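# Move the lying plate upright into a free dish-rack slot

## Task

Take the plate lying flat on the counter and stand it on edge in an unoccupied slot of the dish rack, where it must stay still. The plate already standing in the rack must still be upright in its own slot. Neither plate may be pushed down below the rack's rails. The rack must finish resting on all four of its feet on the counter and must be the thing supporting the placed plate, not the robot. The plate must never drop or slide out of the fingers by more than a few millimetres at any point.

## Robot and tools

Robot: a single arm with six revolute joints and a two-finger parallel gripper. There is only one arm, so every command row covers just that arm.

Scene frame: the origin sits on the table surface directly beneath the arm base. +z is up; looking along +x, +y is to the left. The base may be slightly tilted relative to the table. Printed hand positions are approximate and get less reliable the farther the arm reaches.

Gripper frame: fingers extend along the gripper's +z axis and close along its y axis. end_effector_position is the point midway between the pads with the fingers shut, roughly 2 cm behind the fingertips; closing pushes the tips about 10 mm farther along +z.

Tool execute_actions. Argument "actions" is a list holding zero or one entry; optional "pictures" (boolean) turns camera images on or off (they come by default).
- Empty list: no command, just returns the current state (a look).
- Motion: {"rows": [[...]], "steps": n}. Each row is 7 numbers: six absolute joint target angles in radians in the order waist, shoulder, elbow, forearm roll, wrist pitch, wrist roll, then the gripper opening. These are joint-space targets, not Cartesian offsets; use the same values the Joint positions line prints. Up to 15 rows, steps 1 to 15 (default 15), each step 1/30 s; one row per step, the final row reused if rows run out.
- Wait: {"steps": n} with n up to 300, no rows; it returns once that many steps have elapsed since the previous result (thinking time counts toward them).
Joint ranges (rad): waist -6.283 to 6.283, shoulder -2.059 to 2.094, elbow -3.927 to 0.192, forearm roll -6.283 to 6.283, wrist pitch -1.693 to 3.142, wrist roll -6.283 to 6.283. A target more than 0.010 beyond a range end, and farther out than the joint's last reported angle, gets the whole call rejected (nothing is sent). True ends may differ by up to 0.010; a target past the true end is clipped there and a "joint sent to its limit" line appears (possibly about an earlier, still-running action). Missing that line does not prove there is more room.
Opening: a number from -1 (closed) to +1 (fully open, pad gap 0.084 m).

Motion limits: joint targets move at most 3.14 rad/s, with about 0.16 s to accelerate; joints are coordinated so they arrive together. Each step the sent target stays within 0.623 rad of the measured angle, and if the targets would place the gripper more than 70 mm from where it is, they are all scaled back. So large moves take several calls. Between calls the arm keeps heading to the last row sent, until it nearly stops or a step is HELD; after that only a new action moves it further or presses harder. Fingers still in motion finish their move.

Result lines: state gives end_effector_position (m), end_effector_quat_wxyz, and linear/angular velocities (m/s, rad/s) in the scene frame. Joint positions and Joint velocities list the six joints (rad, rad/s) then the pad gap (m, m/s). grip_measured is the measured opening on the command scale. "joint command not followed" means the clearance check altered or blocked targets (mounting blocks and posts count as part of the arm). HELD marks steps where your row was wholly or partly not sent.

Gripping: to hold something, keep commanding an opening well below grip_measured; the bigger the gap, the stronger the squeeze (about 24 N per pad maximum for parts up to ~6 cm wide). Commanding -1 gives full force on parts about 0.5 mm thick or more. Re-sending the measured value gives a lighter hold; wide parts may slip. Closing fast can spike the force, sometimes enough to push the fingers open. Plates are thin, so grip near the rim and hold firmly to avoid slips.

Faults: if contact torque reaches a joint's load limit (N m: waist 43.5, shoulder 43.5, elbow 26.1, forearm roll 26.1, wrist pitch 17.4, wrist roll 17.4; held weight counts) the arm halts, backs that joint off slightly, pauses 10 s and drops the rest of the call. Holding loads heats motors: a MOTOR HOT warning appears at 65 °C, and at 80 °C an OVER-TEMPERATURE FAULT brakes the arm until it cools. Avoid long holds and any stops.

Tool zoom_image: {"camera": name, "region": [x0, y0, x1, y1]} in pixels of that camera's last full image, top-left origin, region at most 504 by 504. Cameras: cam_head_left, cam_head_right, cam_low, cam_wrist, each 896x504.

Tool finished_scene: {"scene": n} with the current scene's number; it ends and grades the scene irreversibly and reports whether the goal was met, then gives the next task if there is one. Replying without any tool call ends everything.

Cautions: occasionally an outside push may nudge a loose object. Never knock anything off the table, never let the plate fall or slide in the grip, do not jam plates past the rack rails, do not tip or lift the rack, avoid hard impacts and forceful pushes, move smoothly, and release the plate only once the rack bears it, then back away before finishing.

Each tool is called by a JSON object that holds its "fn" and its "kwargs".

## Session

{"fn": "execute_actions", "kwargs": {"actions": []}}

Scene clock: 0.00 s of 4942.00 s.
end_effector_position=(+0.0334, +0.5291, +0.2187) grip_measured=+1.00 end_effector_quat_wxyz=(+0.313, +0.617, +0.721, -0.052) end_effector_velocity=(+0.000, +0.000, +0.000) end_effector_angular_velocity=(+0.000, -0.000, -0.001)
Joint positions: [ 1.63   0.38  -1.573 -0.445  1.605  0.204  0.084]
Joint velocities: [-0. -0. -0.  0.  0.  0. -0.]

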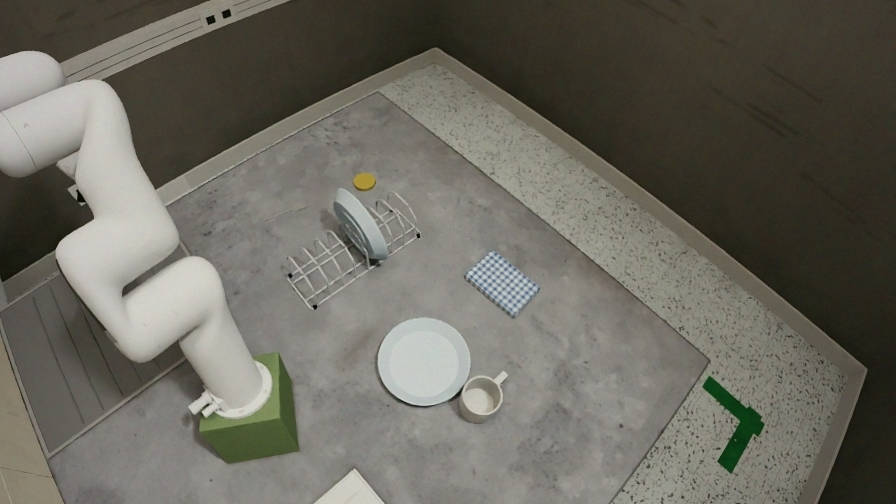

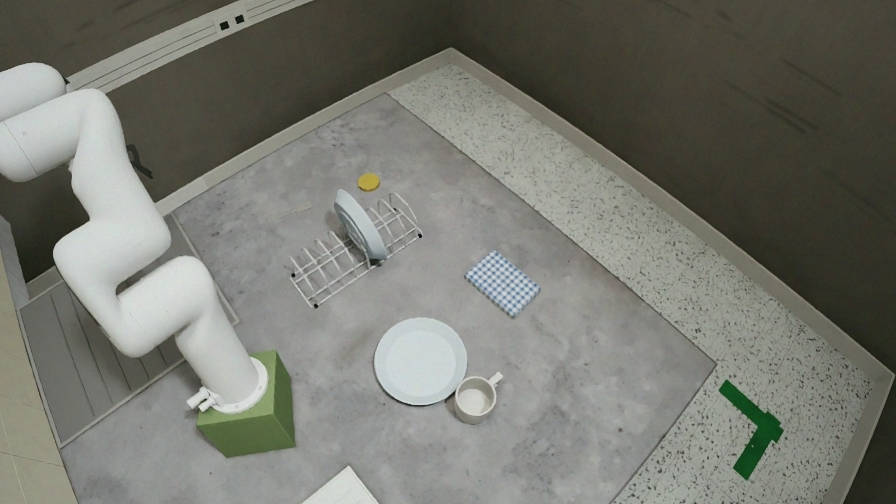

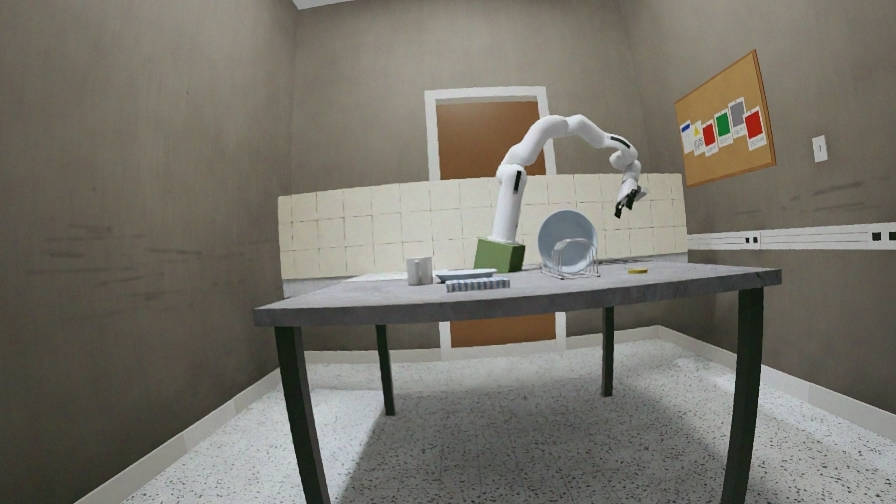

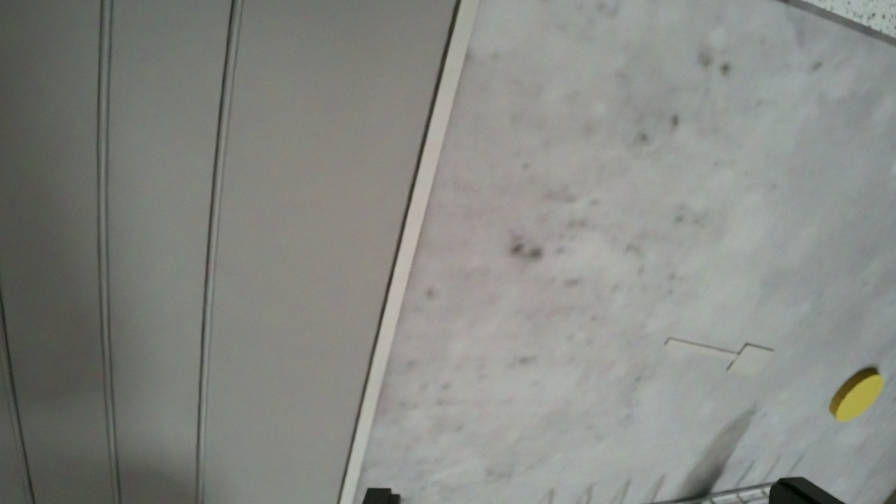

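{"fn": "zoom_image", "kwargs": {"camera": "cam_head_left", "region": [270, 170, 520, 430]}}

{"fn": "zoom_image", "kwargs": {"camera": "cam_low", "region": [400, 200, 620, 300]}}

{"fn": "zoom_image", "kwargs": {"camera": "cam_head_left", "region": [280, 170, 440, 320]}}

Region (270, 170, 520, 430) of cam_head_left's 896x504 image, scaled by 1.938, with more detail than that image has; it fills the left 485 columns of this view, and the rest is white.

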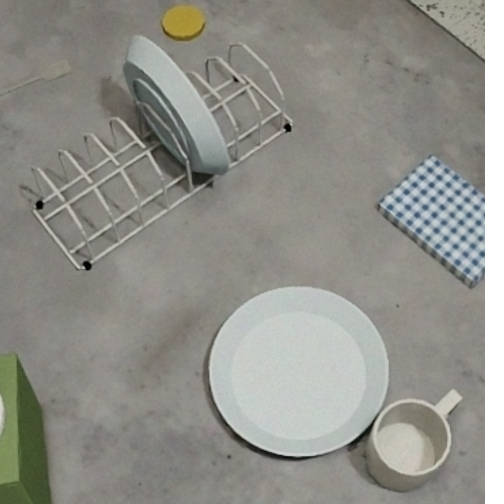

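Region (400, 200, 620, 300) of cam_low's 896x504 image, scaled by 2.291, with more detail than that image has; it fills the top 229 rows of this view, and the rest is white.

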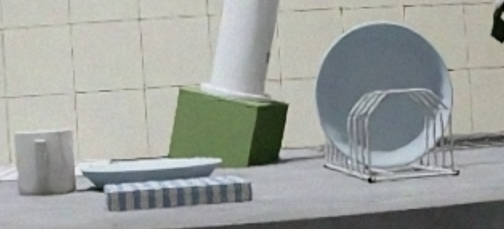

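Region (280, 170, 440, 320) of cam_head_left's 896x504 image, scaled by 3.150, with more detail than that image has; it fills the top 472 rows of this view, and the rest is white.

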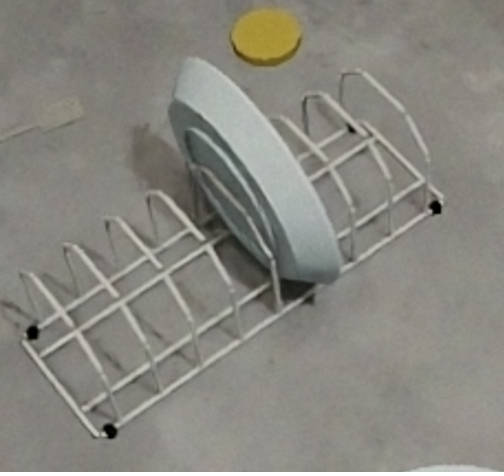

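{"fn": "execute_actions", "kwargs": {"actions": [{"rows":[[1.4,0.15,-1.5,-0.2,1.65,-0.3,-0.3]],"steps":10}], "pictures": false}}

{"fn": "execute_actions", "kwargs": {"actions": [{"rows":[[-0.556,0.25,-1.6,0,1.75,-1.756,-0.3]]}], "pictures": false}}

{"fn": "execute_actions", "kwargs": {"actions": [{"steps":40}], "pictures": false}}

{"fn": "execute_actions", "kwargs": {"actions": [{"rows":[[-0.556,0.941,-1.928,0,1.737,-1.756,-0.3]]}], "pictures": false}}

{"fn": "execute_actions", "kwargs": {"actions": [{"steps":25}]}}

Scene clock: 16.40 s of 4942.00 s.
end_effector_position=(+0.0921, +0.5015, +0.2820) grip_measured=-0.32 end_effector_quat_wxyz=(+0.197, +0.573, +0.776, -0.177) end_effector_velocity=(+0.134, -0.068, +0.191) end_effector_angular_velocity=(+0.138, +0.924, +0.138)
Joint positions: [ 1.419  0.167 -1.513 -0.226  1.646 -0.247  0.03 ]
Joint velocities: [-0.552 -0.587  0.135  0.557  0.106 -1.139 -0.001]
Steps of this call (steps 1 to 90: nothing new was sent; then 13.07 s passed at rest; steps 91 to 100: all 10 steps of this action). Readings (joint positions):
91: [1.630 0.380 -1.573 -0.445 1.605 0.204]
92: [1.628 0.377 -1.571 -0.442 1.605 0.196]
94: [1.601 0.352 -1.558 -0.409 1.611 0.129]
98: [1.470 0.221 -1.525 -0.277 1.636 -0.142]
100: the state above

Scene clock: 16.90 s of 4942.00 s.
end_effector_position=(+0.2840, +0.4134, +0.2667) grip_measured=-0.32 end_effector_quat_wxyz=(+0.071, +0.574, +0.757, -0.305) end_effector_velocity=(+0.403, -0.287, +0.006) end_effector_angular_velocity=(+0.147, +0.536, -0.285)
Joint positions: [ 0.864  0.217 -1.563 -0.077  1.712 -0.831  0.03 ]
Joint velocities: [-1.204  0.074 -0.08   0.166  0.082 -1.196 -0.   ]
Steps of this call (steps 1 to 15: all 15 steps of this action). Readings (joint positions):
1: [1.405 0.152 -1.509 -0.211 1.648 -0.277]
2: [1.392 0.148 -1.510 -0.201 1.651 -0.301]
4: [1.329 0.163 -1.520 -0.175 1.662 -0.373]
8: [1.151 0.192 -1.539 -0.129 1.686 -0.545]
15: the state above

Scene clock: 18.23 s of 4942.00 s.
end_effector_position=(+0.4411, -0.1203, +0.3692) grip_measured=-0.32 end_effector_quat_wxyz=(-0.125, +0.776, +0.581, -0.212) end_effector_velocity=(+0.010, +0.022, -0.006) end_effector_angular_velocity=(+0.026, +0.002, +0.054)
Joint positions: [-0.556  0.25  -1.6   -0.     1.75  -1.755  0.03 ]
Joint velocities: [ 0.047 -0.002 -0.     0.017 -0.    -0.013 -0.   ]
Steps of this call (steps 1 to 40: the robot went on to your last target). Readings (joint positions):
1: [0.823 0.219 -1.566 -0.072 1.715 -0.871]
2: [0.784 0.221 -1.568 -0.067 1.717 -0.911]
4: [0.704 0.225 -1.572 -0.058 1.721 -0.990]
8: [0.547 0.231 -1.579 -0.044 1.729 -1.147]
40: the state above

Scene clock: 18.73 s of 4942.00 s.
end_effector_position=(+0.4465, -0.1781, +0.1787) grip_measured=-0.32 end_effector_quat_wxyz=(-0.252, +0.755, +0.541, -0.272) end_effector_velocity=(-0.101, -0.102, -0.467) end_effector_angular_velocity=(+0.259, +0.599, -0.188)
Joint positions: [-0.555  0.83  -1.875  0.     1.739 -1.756  0.03 ]
Joint velocities: [-0.014  1.303 -0.6   -0.003 -0.024 -0.001 -0.   ]
Steps of this call (steps 1 to 15: all 15 steps of this action). Readings (joint positions):
1: [-0.554 0.250 -1.600 0.000 1.750 -1.756]
2: [-0.553 0.255 -1.605 0.000 1.750 -1.756]
4: [-0.553 0.312 -1.646 0.000 1.749 -1.756]
8: [-0.552 0.517 -1.732 0.000 1.745 -1.756]
15: the state above

Scene clock: 19.57 s of 4942.00 s.
end_effector_position=(+0.4368, -0.1863, +0.1393) grip_measured=-0.32 end_effector_quat_wxyz=(-0.275, +0.749, +0.532, -0.283) end_effector_velocity=(-0.001, +0.000, -0.001) end_effector_angular_velocity=(+0.001, +0.002, -0.000)
Joint positions: [-0.556  0.941 -1.928 -0.     1.737 -1.756  0.03 ]
Joint velocities: [ 0.     0.002  0.     0.     0.    -0.    -0.   ]
Steps of this call (steps 1 to 25: the robot went on to your last target). Readings (joint positions):
1: [-0.555 0.872 -1.894 0.000 1.738 -1.756]
2: [-0.555 0.908 -1.908 0.000 1.737 -1.756]
4: [-0.556 0.944 -1.917 0.000 1.737 -1.756]
8: [-0.556 0.937 -1.931 -0.000 1.737 -1.756]
25: the state above

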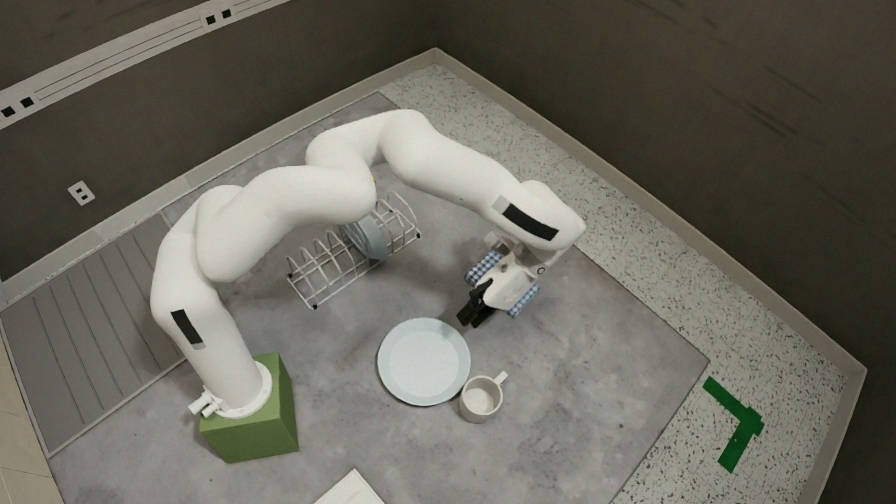

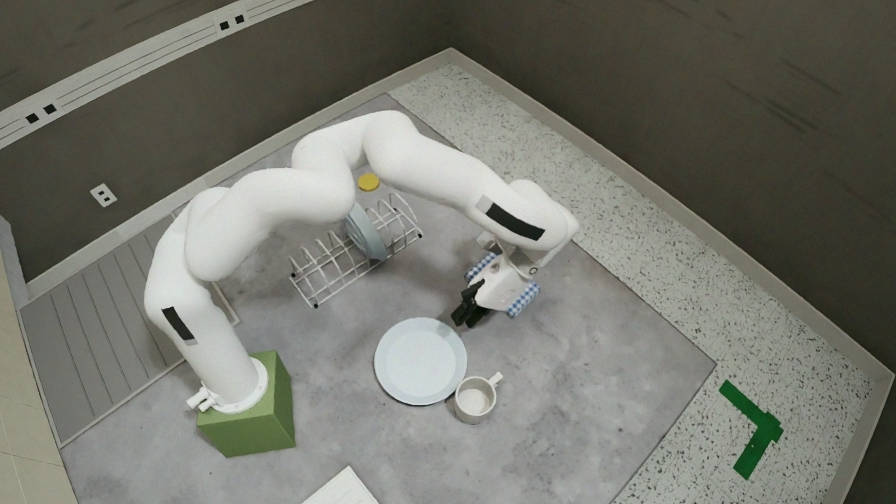

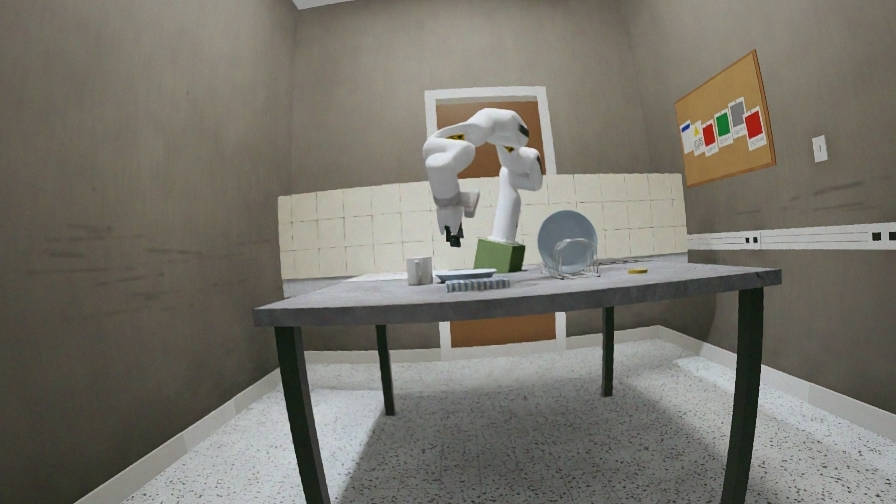

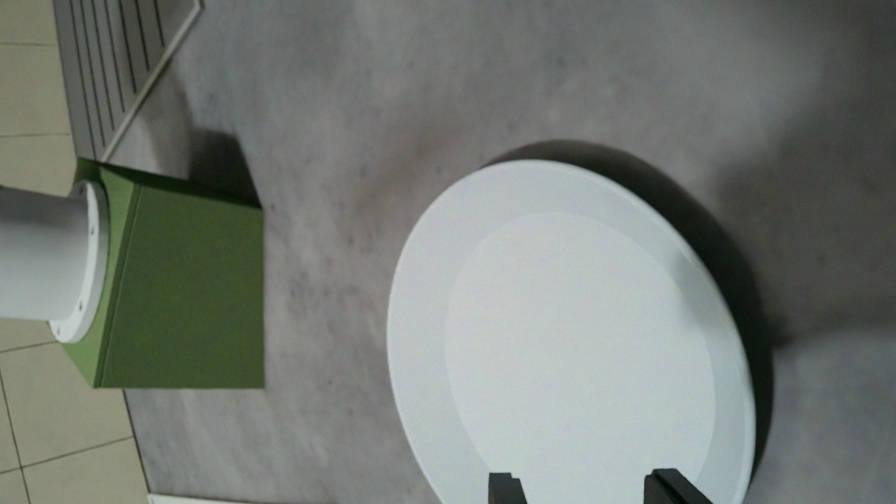

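{"fn": "execute_actions", "kwargs": {"actions": [{"rows":[[-0.552,1.236,-2.287,0,1.851,-1.77,-0.4]]}], "pictures": false}}

{"fn": "execute_actions", "kwargs": {"actions": [{"rows":[[-0.552,1.26,-2.294,0,1.834,-1.77,-0.4],[-0.552,1.26,-2.294,0,1.834,-1.77,-0.4],[-0.552,1.28,-2.3,0,1.82,-1.77,-0.4],[-0.552,1.28,-2.3,0,1.82,-1.77,-0.4],[-0.552,1.3,-2.306,0,1.806,-1.77,-0.4],[-0.552,1.3,-2.306,0,1.806,-1.77,-0.4],[-0.552,1.321,-2.313,0,1.792,-1.77,-0.4]]}], "pictures": false}}

{"fn": "execute_actions", "kwargs": {"actions": [{"steps":10}]}}

{"fn": "zoom_image", "kwargs": {"camera": "cam_head_left", "region": [420, 290, 540, 420]}}

Scene clock: 25.23 s of 4942.00 s.
end_effector_position=(+0.4515, -0.2055, +0.0885) grip_measured=-0.42 end_effector_quat_wxyz=(-0.295, +0.740, +0.531, -0.290) end_effector_velocity=(+0.023, -0.003, +0.026) end_effector_angular_velocity=(-0.028, -0.064, +0.019)
Joint positions: [-0.552  1.232 -2.29  -0.     1.851 -1.77   0.026]
Joint velocities: [-0.    -0.043 -0.029 -0.    -0.001 -0.001 -0.   ]
Steps of this call (steps 1 to 15: the robot went on to your last target; steps 16 to 100: nothing new was sent; then 1.83 s passed at rest; steps 101 to 115: all 15 steps of this action). Readings (joint positions):
101: [-0.556 0.941 -1.928 0.000 1.737 -1.756]
102: [-0.556 0.946 -1.936 -0.000 1.740 -1.756]
104: [-0.555 0.995 -2.004 -0.000 1.762 -1.759]
108: [-0.552 1.206 -2.244 0.000 1.836 -1.768]
115: the state above

Scene clock: 25.73 s of 4942.00 s.
end_effector_position=(+0.4406, -0.2137, +0.0442) grip_measured=-0.42 end_effector_quat_wxyz=(-0.297, +0.739, +0.530, -0.291) end_effector_velocity=(+0.022, -0.004, +0.019) end_effector_angular_velocity=(-0.025, -0.056, +0.017)
Joint positions: [-0.552  1.32  -2.314 -0.     1.792 -1.77   0.026]
Joint velocities: [-0.    -0.031 -0.029 -0.    -0.003 -0.     0.   ]
Steps of this call (steps 1 to 15: all 15 steps of this action). Readings (joint positions):
1: [-0.552 1.231 -2.290 -0.000 1.850 -1.770]
2: [-0.552 1.236 -2.292 -0.000 1.846 -1.770]
4: [-0.552 1.256 -2.297 -0.000 1.833 -1.770]
8: [-0.552 1.303 -2.304 0.000 1.805 -1.770]
15: the state above

Scene clock: 26.07 s of 4942.00 s.
end_effector_position=(+0.4399, -0.2136, +0.0437) grip_measured=-0.42 end_effector_quat_wxyz=(-0.298, +0.739, +0.530, -0.291) end_effector_velocity=(+0.001, +0.000, +0.000) end_effector_angular_velocity=(+0.001, -0.003, -0.002)
Joint positions: [-0.552  1.321 -2.313  0.     1.792 -1.77   0.026]
Joint velocities: [-0.    -0.001 -0.001  0.003 -0.     0.    -0.   ]
Steps of this call (steps 1 to 10: the robot went on to your last target). Readings (joint positions):
1: [-0.552 1.319 -2.315 -0.000 1.792 -1.770]
2: [-0.552 1.319 -2.315 -0.000 1.792 -1.770]
4: [-0.552 1.320 -2.314 -0.000 1.792 -1.770]
8: [-0.552 1.321 -2.313 0.000 1.792 -1.770]
10: the state above

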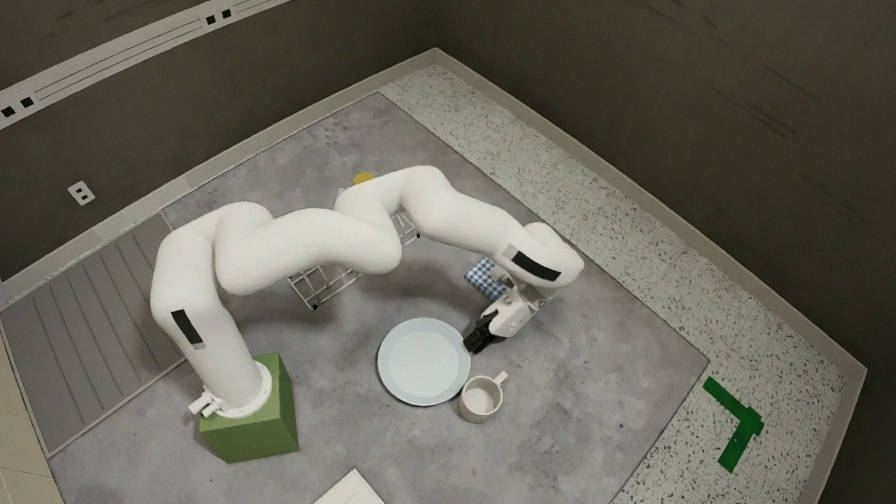

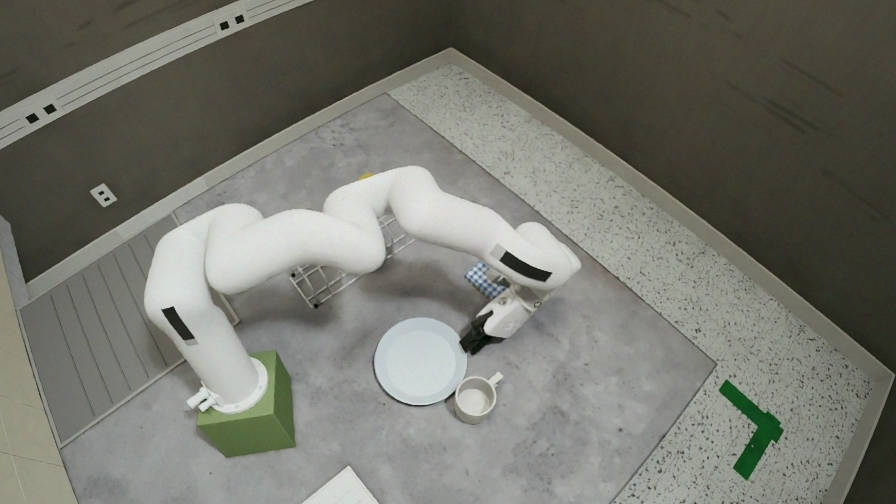

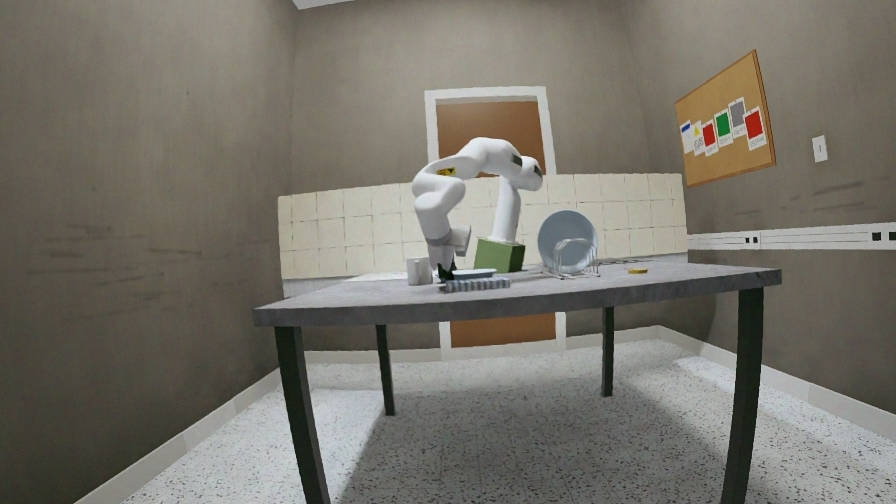

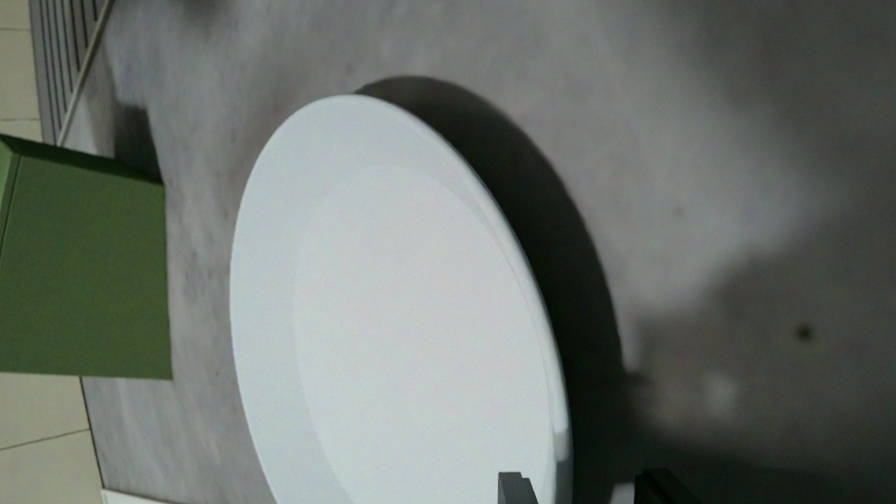

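Region (420, 290, 540, 420) of cam_head_left's 896x504 image, scaled by 3.877, with more detail than that image has; it fills the left 465 columns of this view, and the rest is white.

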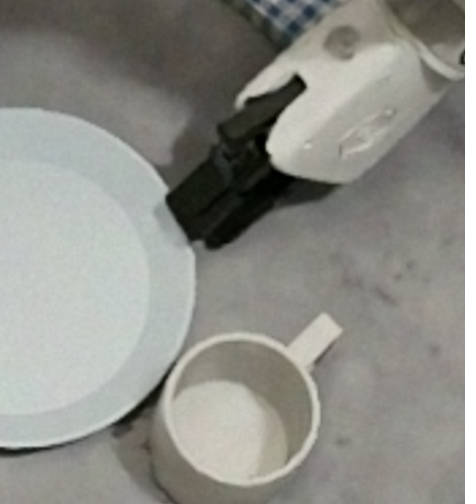

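{"fn": "execute_actions", "kwargs": {"actions": [{"rows":[[-0.552,1.31,-2.284,0,1.774,-1.77,-0.45],[-0.552,1.31,-2.284,0,1.774,-1.77,-0.45],[-0.552,1.299,-2.256,0,1.757,-1.77,-0.5],[-0.552,1.299,-2.256,0,1.757,-1.77,-0.5],[-0.552,1.289,-2.23,0,1.741,-1.77,-0.55],[-0.552,1.28,-2.205,0,1.725,-1.77,-0.55],[-0.552,1.28,-2.205,0,1.725,-1.77,-0.6],[-0.552,1.272,-2.182,0,1.71,-1.77,-0.6],[-0.552,1.264,-2.16,0,1.696,-1.77,-0.62],[-0.552,1.264,-2.16,0,1.696,-1.77,-0.65],[-0.552,1.256,-2.138,0,1.682,-1.77,-0.65],[-0.552,1.249,-2.116,0,1.667,-1.77,-0.65]]}], "pictures": false}}

{"fn": "execute_actions", "kwargs": {"actions": [{"steps":10}]}}

{"fn": "zoom_image", "kwargs": {"camera": "cam_head_left", "region": [420, 290, 540, 420]}}

Scene clock: 30.93 s of 4942.00 s.
end_effector_position=(+0.4196, -0.2099, +0.0261) grip_measured=-0.67 end_effector_quat_wxyz=(-0.298, +0.739, +0.530, -0.291) end_effector_velocity=(-0.031, +0.007, -0.024) end_effector_angular_velocity=(+0.012, +0.026, -0.009)
Joint positions: [-0.552  1.251 -2.122  0.     1.672 -1.77   0.015]
Joint velocities: [-0.    -0.045  0.182  0.001 -0.107  0.    -0.   ]
Steps of this call (steps 1 to 15: the robot went on to your last target; steps 16 to 100: nothing new was sent; then 1.03 s passed at rest; steps 101 to 115: all 15 steps of this action). Readings (joint positions):
101: [-0.552 1.321 -2.313 -0.000 1.792 -1.770]
102: [-0.552 1.318 -2.307 -0.000 1.787 -1.770]
104: [-0.552 1.309 -2.283 -0.000 1.773 -1.770]
108: [-0.552 1.286 -2.222 0.000 1.736 -1.770]
115: the state above

Scene clock: 31.27 s of 4942.00 s.
end_effector_position=(+0.4194, -0.2100, +0.0256) grip_measured=-0.67 end_effector_quat_wxyz=(-0.297, +0.739, +0.530, -0.291) end_effector_velocity=(-0.000, +0.000, -0.000) end_effector_angular_velocity=(+0.000, -0.000, -0.000)
Joint positions: [-0.552  1.249 -2.116 -0.     1.667 -1.77   0.015]
Joint velocities: [ 0.    -0.     0.001  0.001 -0.     0.     0.   ]
Steps of this call (steps 1 to 10: the robot went on to your last target). Readings (joint positions):
1: [-0.552 1.250 -2.118 -0.000 1.669 -1.770]
2: [-0.552 1.250 -2.117 -0.000 1.668 -1.770]
4: [-0.552 1.249 -2.117 -0.000 1.667 -1.770]
8: [-0.552 1.249 -2.117 -0.000 1.667 -1.770]
10: the state above

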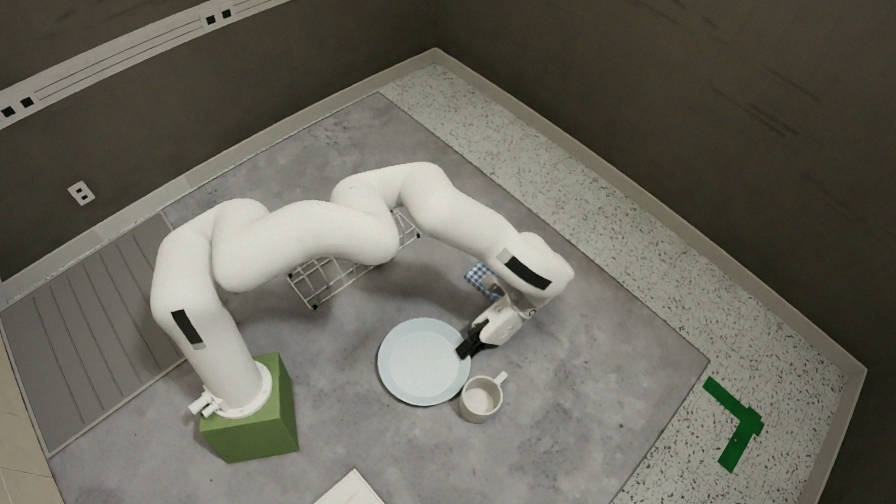

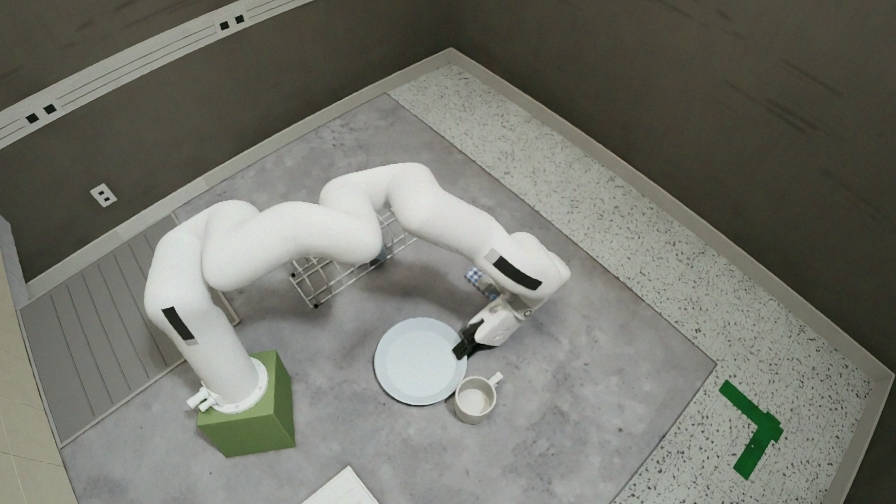

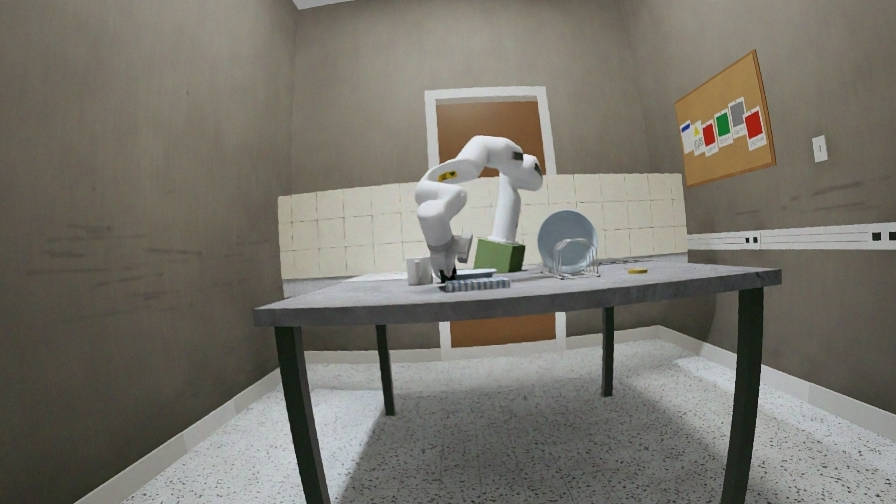

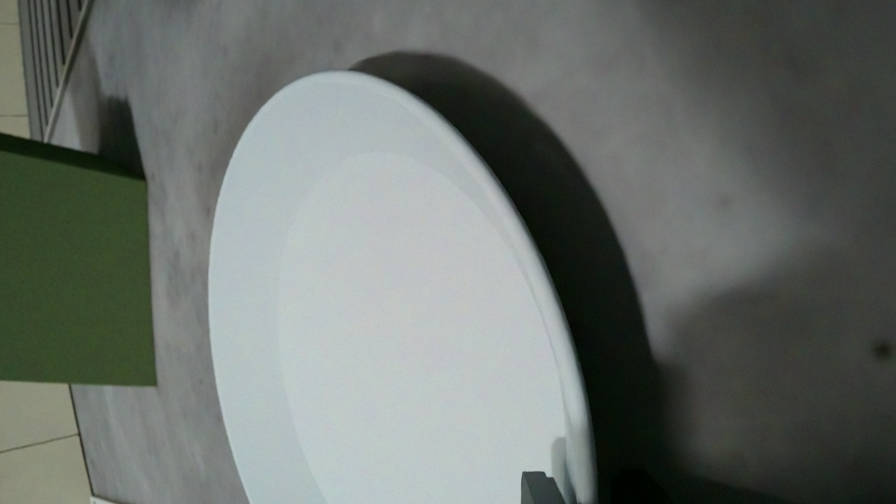

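Region (420, 290, 540, 420) of cam_head_left's 896x504 image, scaled by 3.877, with more detail than that image has; it fills the left 465 columns of this view, and the rest is white.

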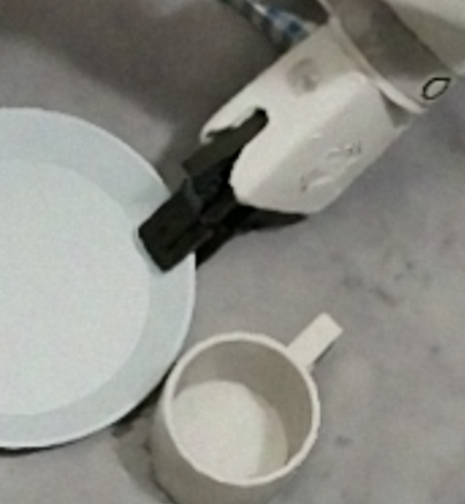

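{"fn": "execute_actions", "kwargs": {"actions": [{"rows":[[-0.552,1.245,-2.106,0,1.661,-1.77,-0.68],[-0.552,1.242,-2.096,0,1.654,-1.77,-0.71],[-0.552,1.238,-2.086,0,1.648,-1.77,-0.74],[-0.552,1.235,-2.076,0,1.641,-1.77,-0.77],[-0.552,1.235,-2.076,0,1.641,-1.77,-0.79],[-0.552,1.235,-2.076,0,1.641,-1.77,-0.81],[-0.552,1.235,-2.076,0,1.641,-1.77,-0.83],[-0.552,1.235,-2.076,0,1.641,-1.77,-0.85],[-0.552,1.235,-2.076,0,1.641,-1.77,-0.87],[-0.552,1.235,-2.076,0,1.641,-1.77,-0.89],[-0.552,1.235,-2.076,0,1.641,-1.77,-0.91],[-0.552,1.235,-2.076,0,1.641,-1.77,-0.94],[-0.552,1.235,-2.076,0,1.641,-1.77,-0.97],[-0.552,1.235,-2.076,0,1.641,-1.77,-1]]}], "pictures": false}}

{"fn": "execute_actions", "kwargs": {"actions": [{"rows":[[-0.552,1.235,-2.076,0,1.641,-1.77,-1],[-0.552,1.235,-2.076,0,1.641,-1.77,-1],[-0.552,1.235,-2.076,0,1.641,-1.77,-1],[-0.552,1.232,-2.076,0,1.644,-1.77,-1],[-0.552,1.229,-2.076,0,1.647,-1.77,-1],[-0.552,1.225,-2.076,0,1.651,-1.77,-1],[-0.552,1.221,-2.076,0,1.655,-1.77,-1],[-0.552,1.217,-2.076,0,1.659,-1.77,-1],[-0.552,1.213,-2.076,0,1.663,-1.77,-1],[-0.552,1.209,-2.076,0,1.667,-1.77,-1],[-0.552,1.205,-2.076,0,1.671,-1.77,-1],[-0.552,1.2,-2.076,0,1.676,-1.77,-1]]}]}}

{"fn": "zoom_image", "kwargs": {"camera": "cam_low", "region": [400, 230, 520, 300]}}

Scene clock: 36.47 s of 4942.00 s.
end_effector_position=(+0.4142, -0.2089, +0.0216) grip_measured=-0.89 end_effector_quat_wxyz=(-0.298, +0.739, +0.530, -0.291) end_effector_velocity=(+0.000, -0.000, +0.000) end_effector_angular_velocity=(-0.001, -0.001, +0.001)
Joint positions: [-0.552  1.235 -2.076 -0.     1.641 -1.77   0.005]
Joint velocities: [-0.    -0.    -0.001 -0.001  0.    -0.     0.   ]
Steps of this call (steps 1 to 15: the robot went on to your last target; steps 16 to 100: nothing new was sent; then 1.37 s passed at rest; steps 101 to 115: all 15 steps of this action). Readings (joint positions):
101: [-0.552 1.249 -2.116 0.000 1.667 -1.770]
102: [-0.552 1.248 -2.113 -0.000 1.665 -1.770]
104: [-0.552 1.242 -2.099 -0.000 1.656 -1.770]
108: [-0.552 1.235 -2.077 -0.000 1.643 -1.770]
115: the state above

Scene clock: 36.97 s of 4942.00 s.
end_effector_position=(+0.4215, -0.2061, +0.0417) grip_measured=-0.89 end_effector_quat_wxyz=(-0.296, +0.739, +0.531, -0.290) end_effector_velocity=(+0.015, +0.000, +0.028) end_effector_angular_velocity=(-0.012, -0.023, +0.007)
Joint positions: [-0.552  1.2   -2.077  0.     1.674 -1.77   0.005]
Joint velocities: [-0.001 -0.047 -0.013 -0.002  0.033 -0.     0.   ]
Steps of this call (steps 1 to 15: all 15 steps of this action). Readings (joint positions):
1: [-0.552 1.235 -2.076 -0.000 1.641 -1.770]
2: [-0.552 1.235 -2.076 -0.000 1.641 -1.770]
4: [-0.552 1.235 -2.076 0.000 1.641 -1.770]
8: [-0.552 1.228 -2.074 0.001 1.649 -1.770]
15: the state above

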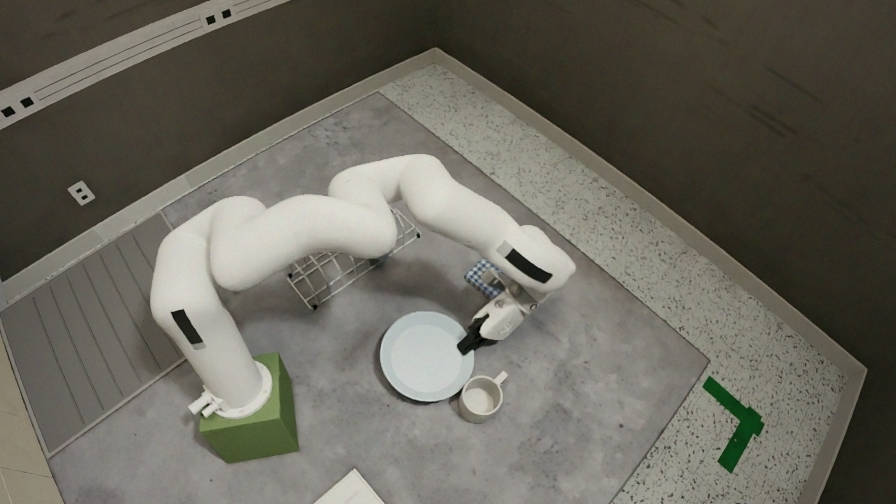

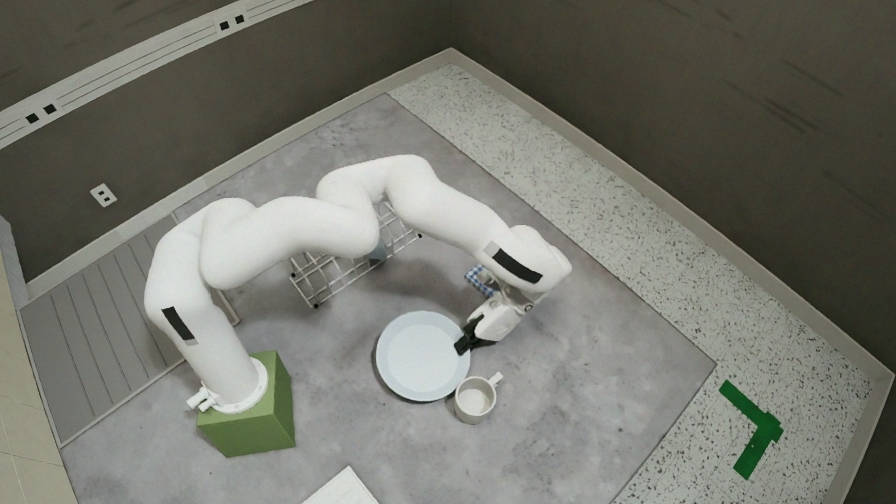

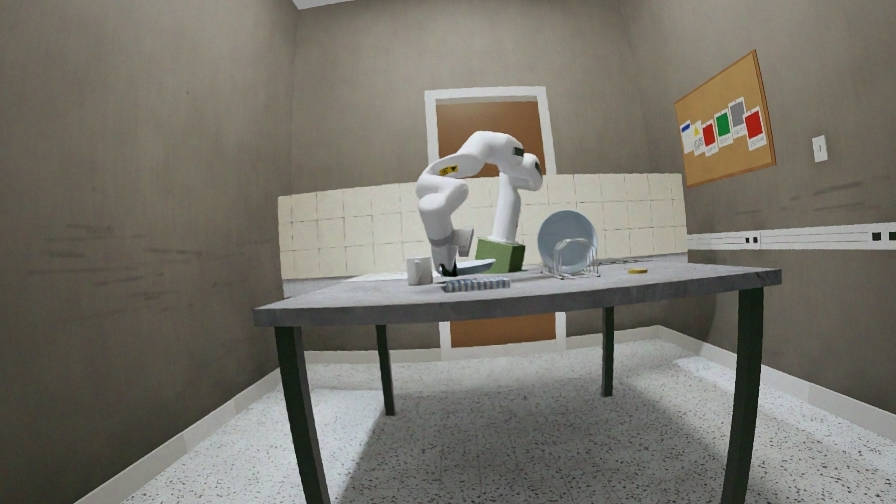

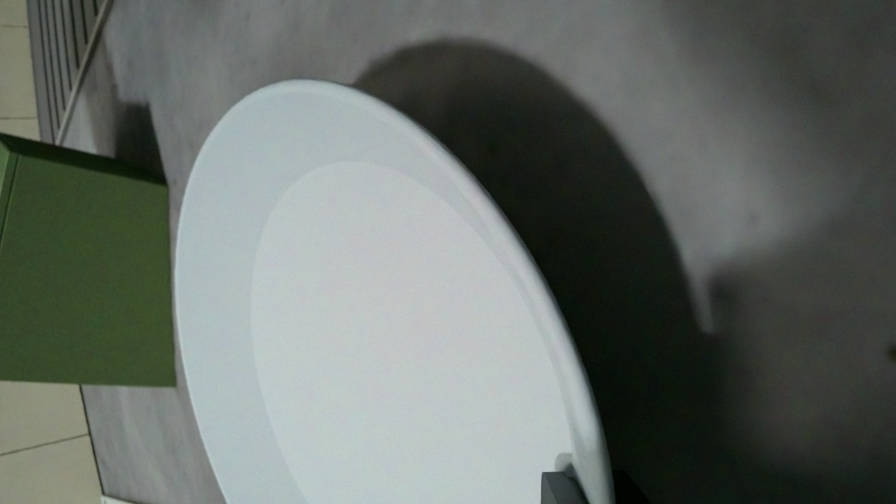

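Region (400, 230, 520, 300) of cam_low's 896x504 image, scaled by 4.200, with more detail than that image has; it fills the top 294 rows of this view, and the rest is white.

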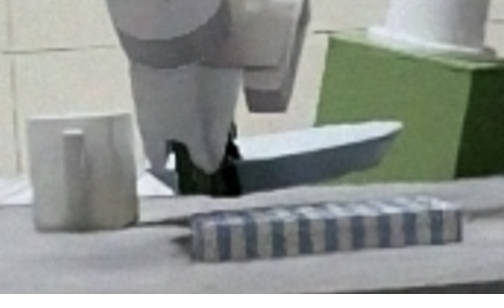

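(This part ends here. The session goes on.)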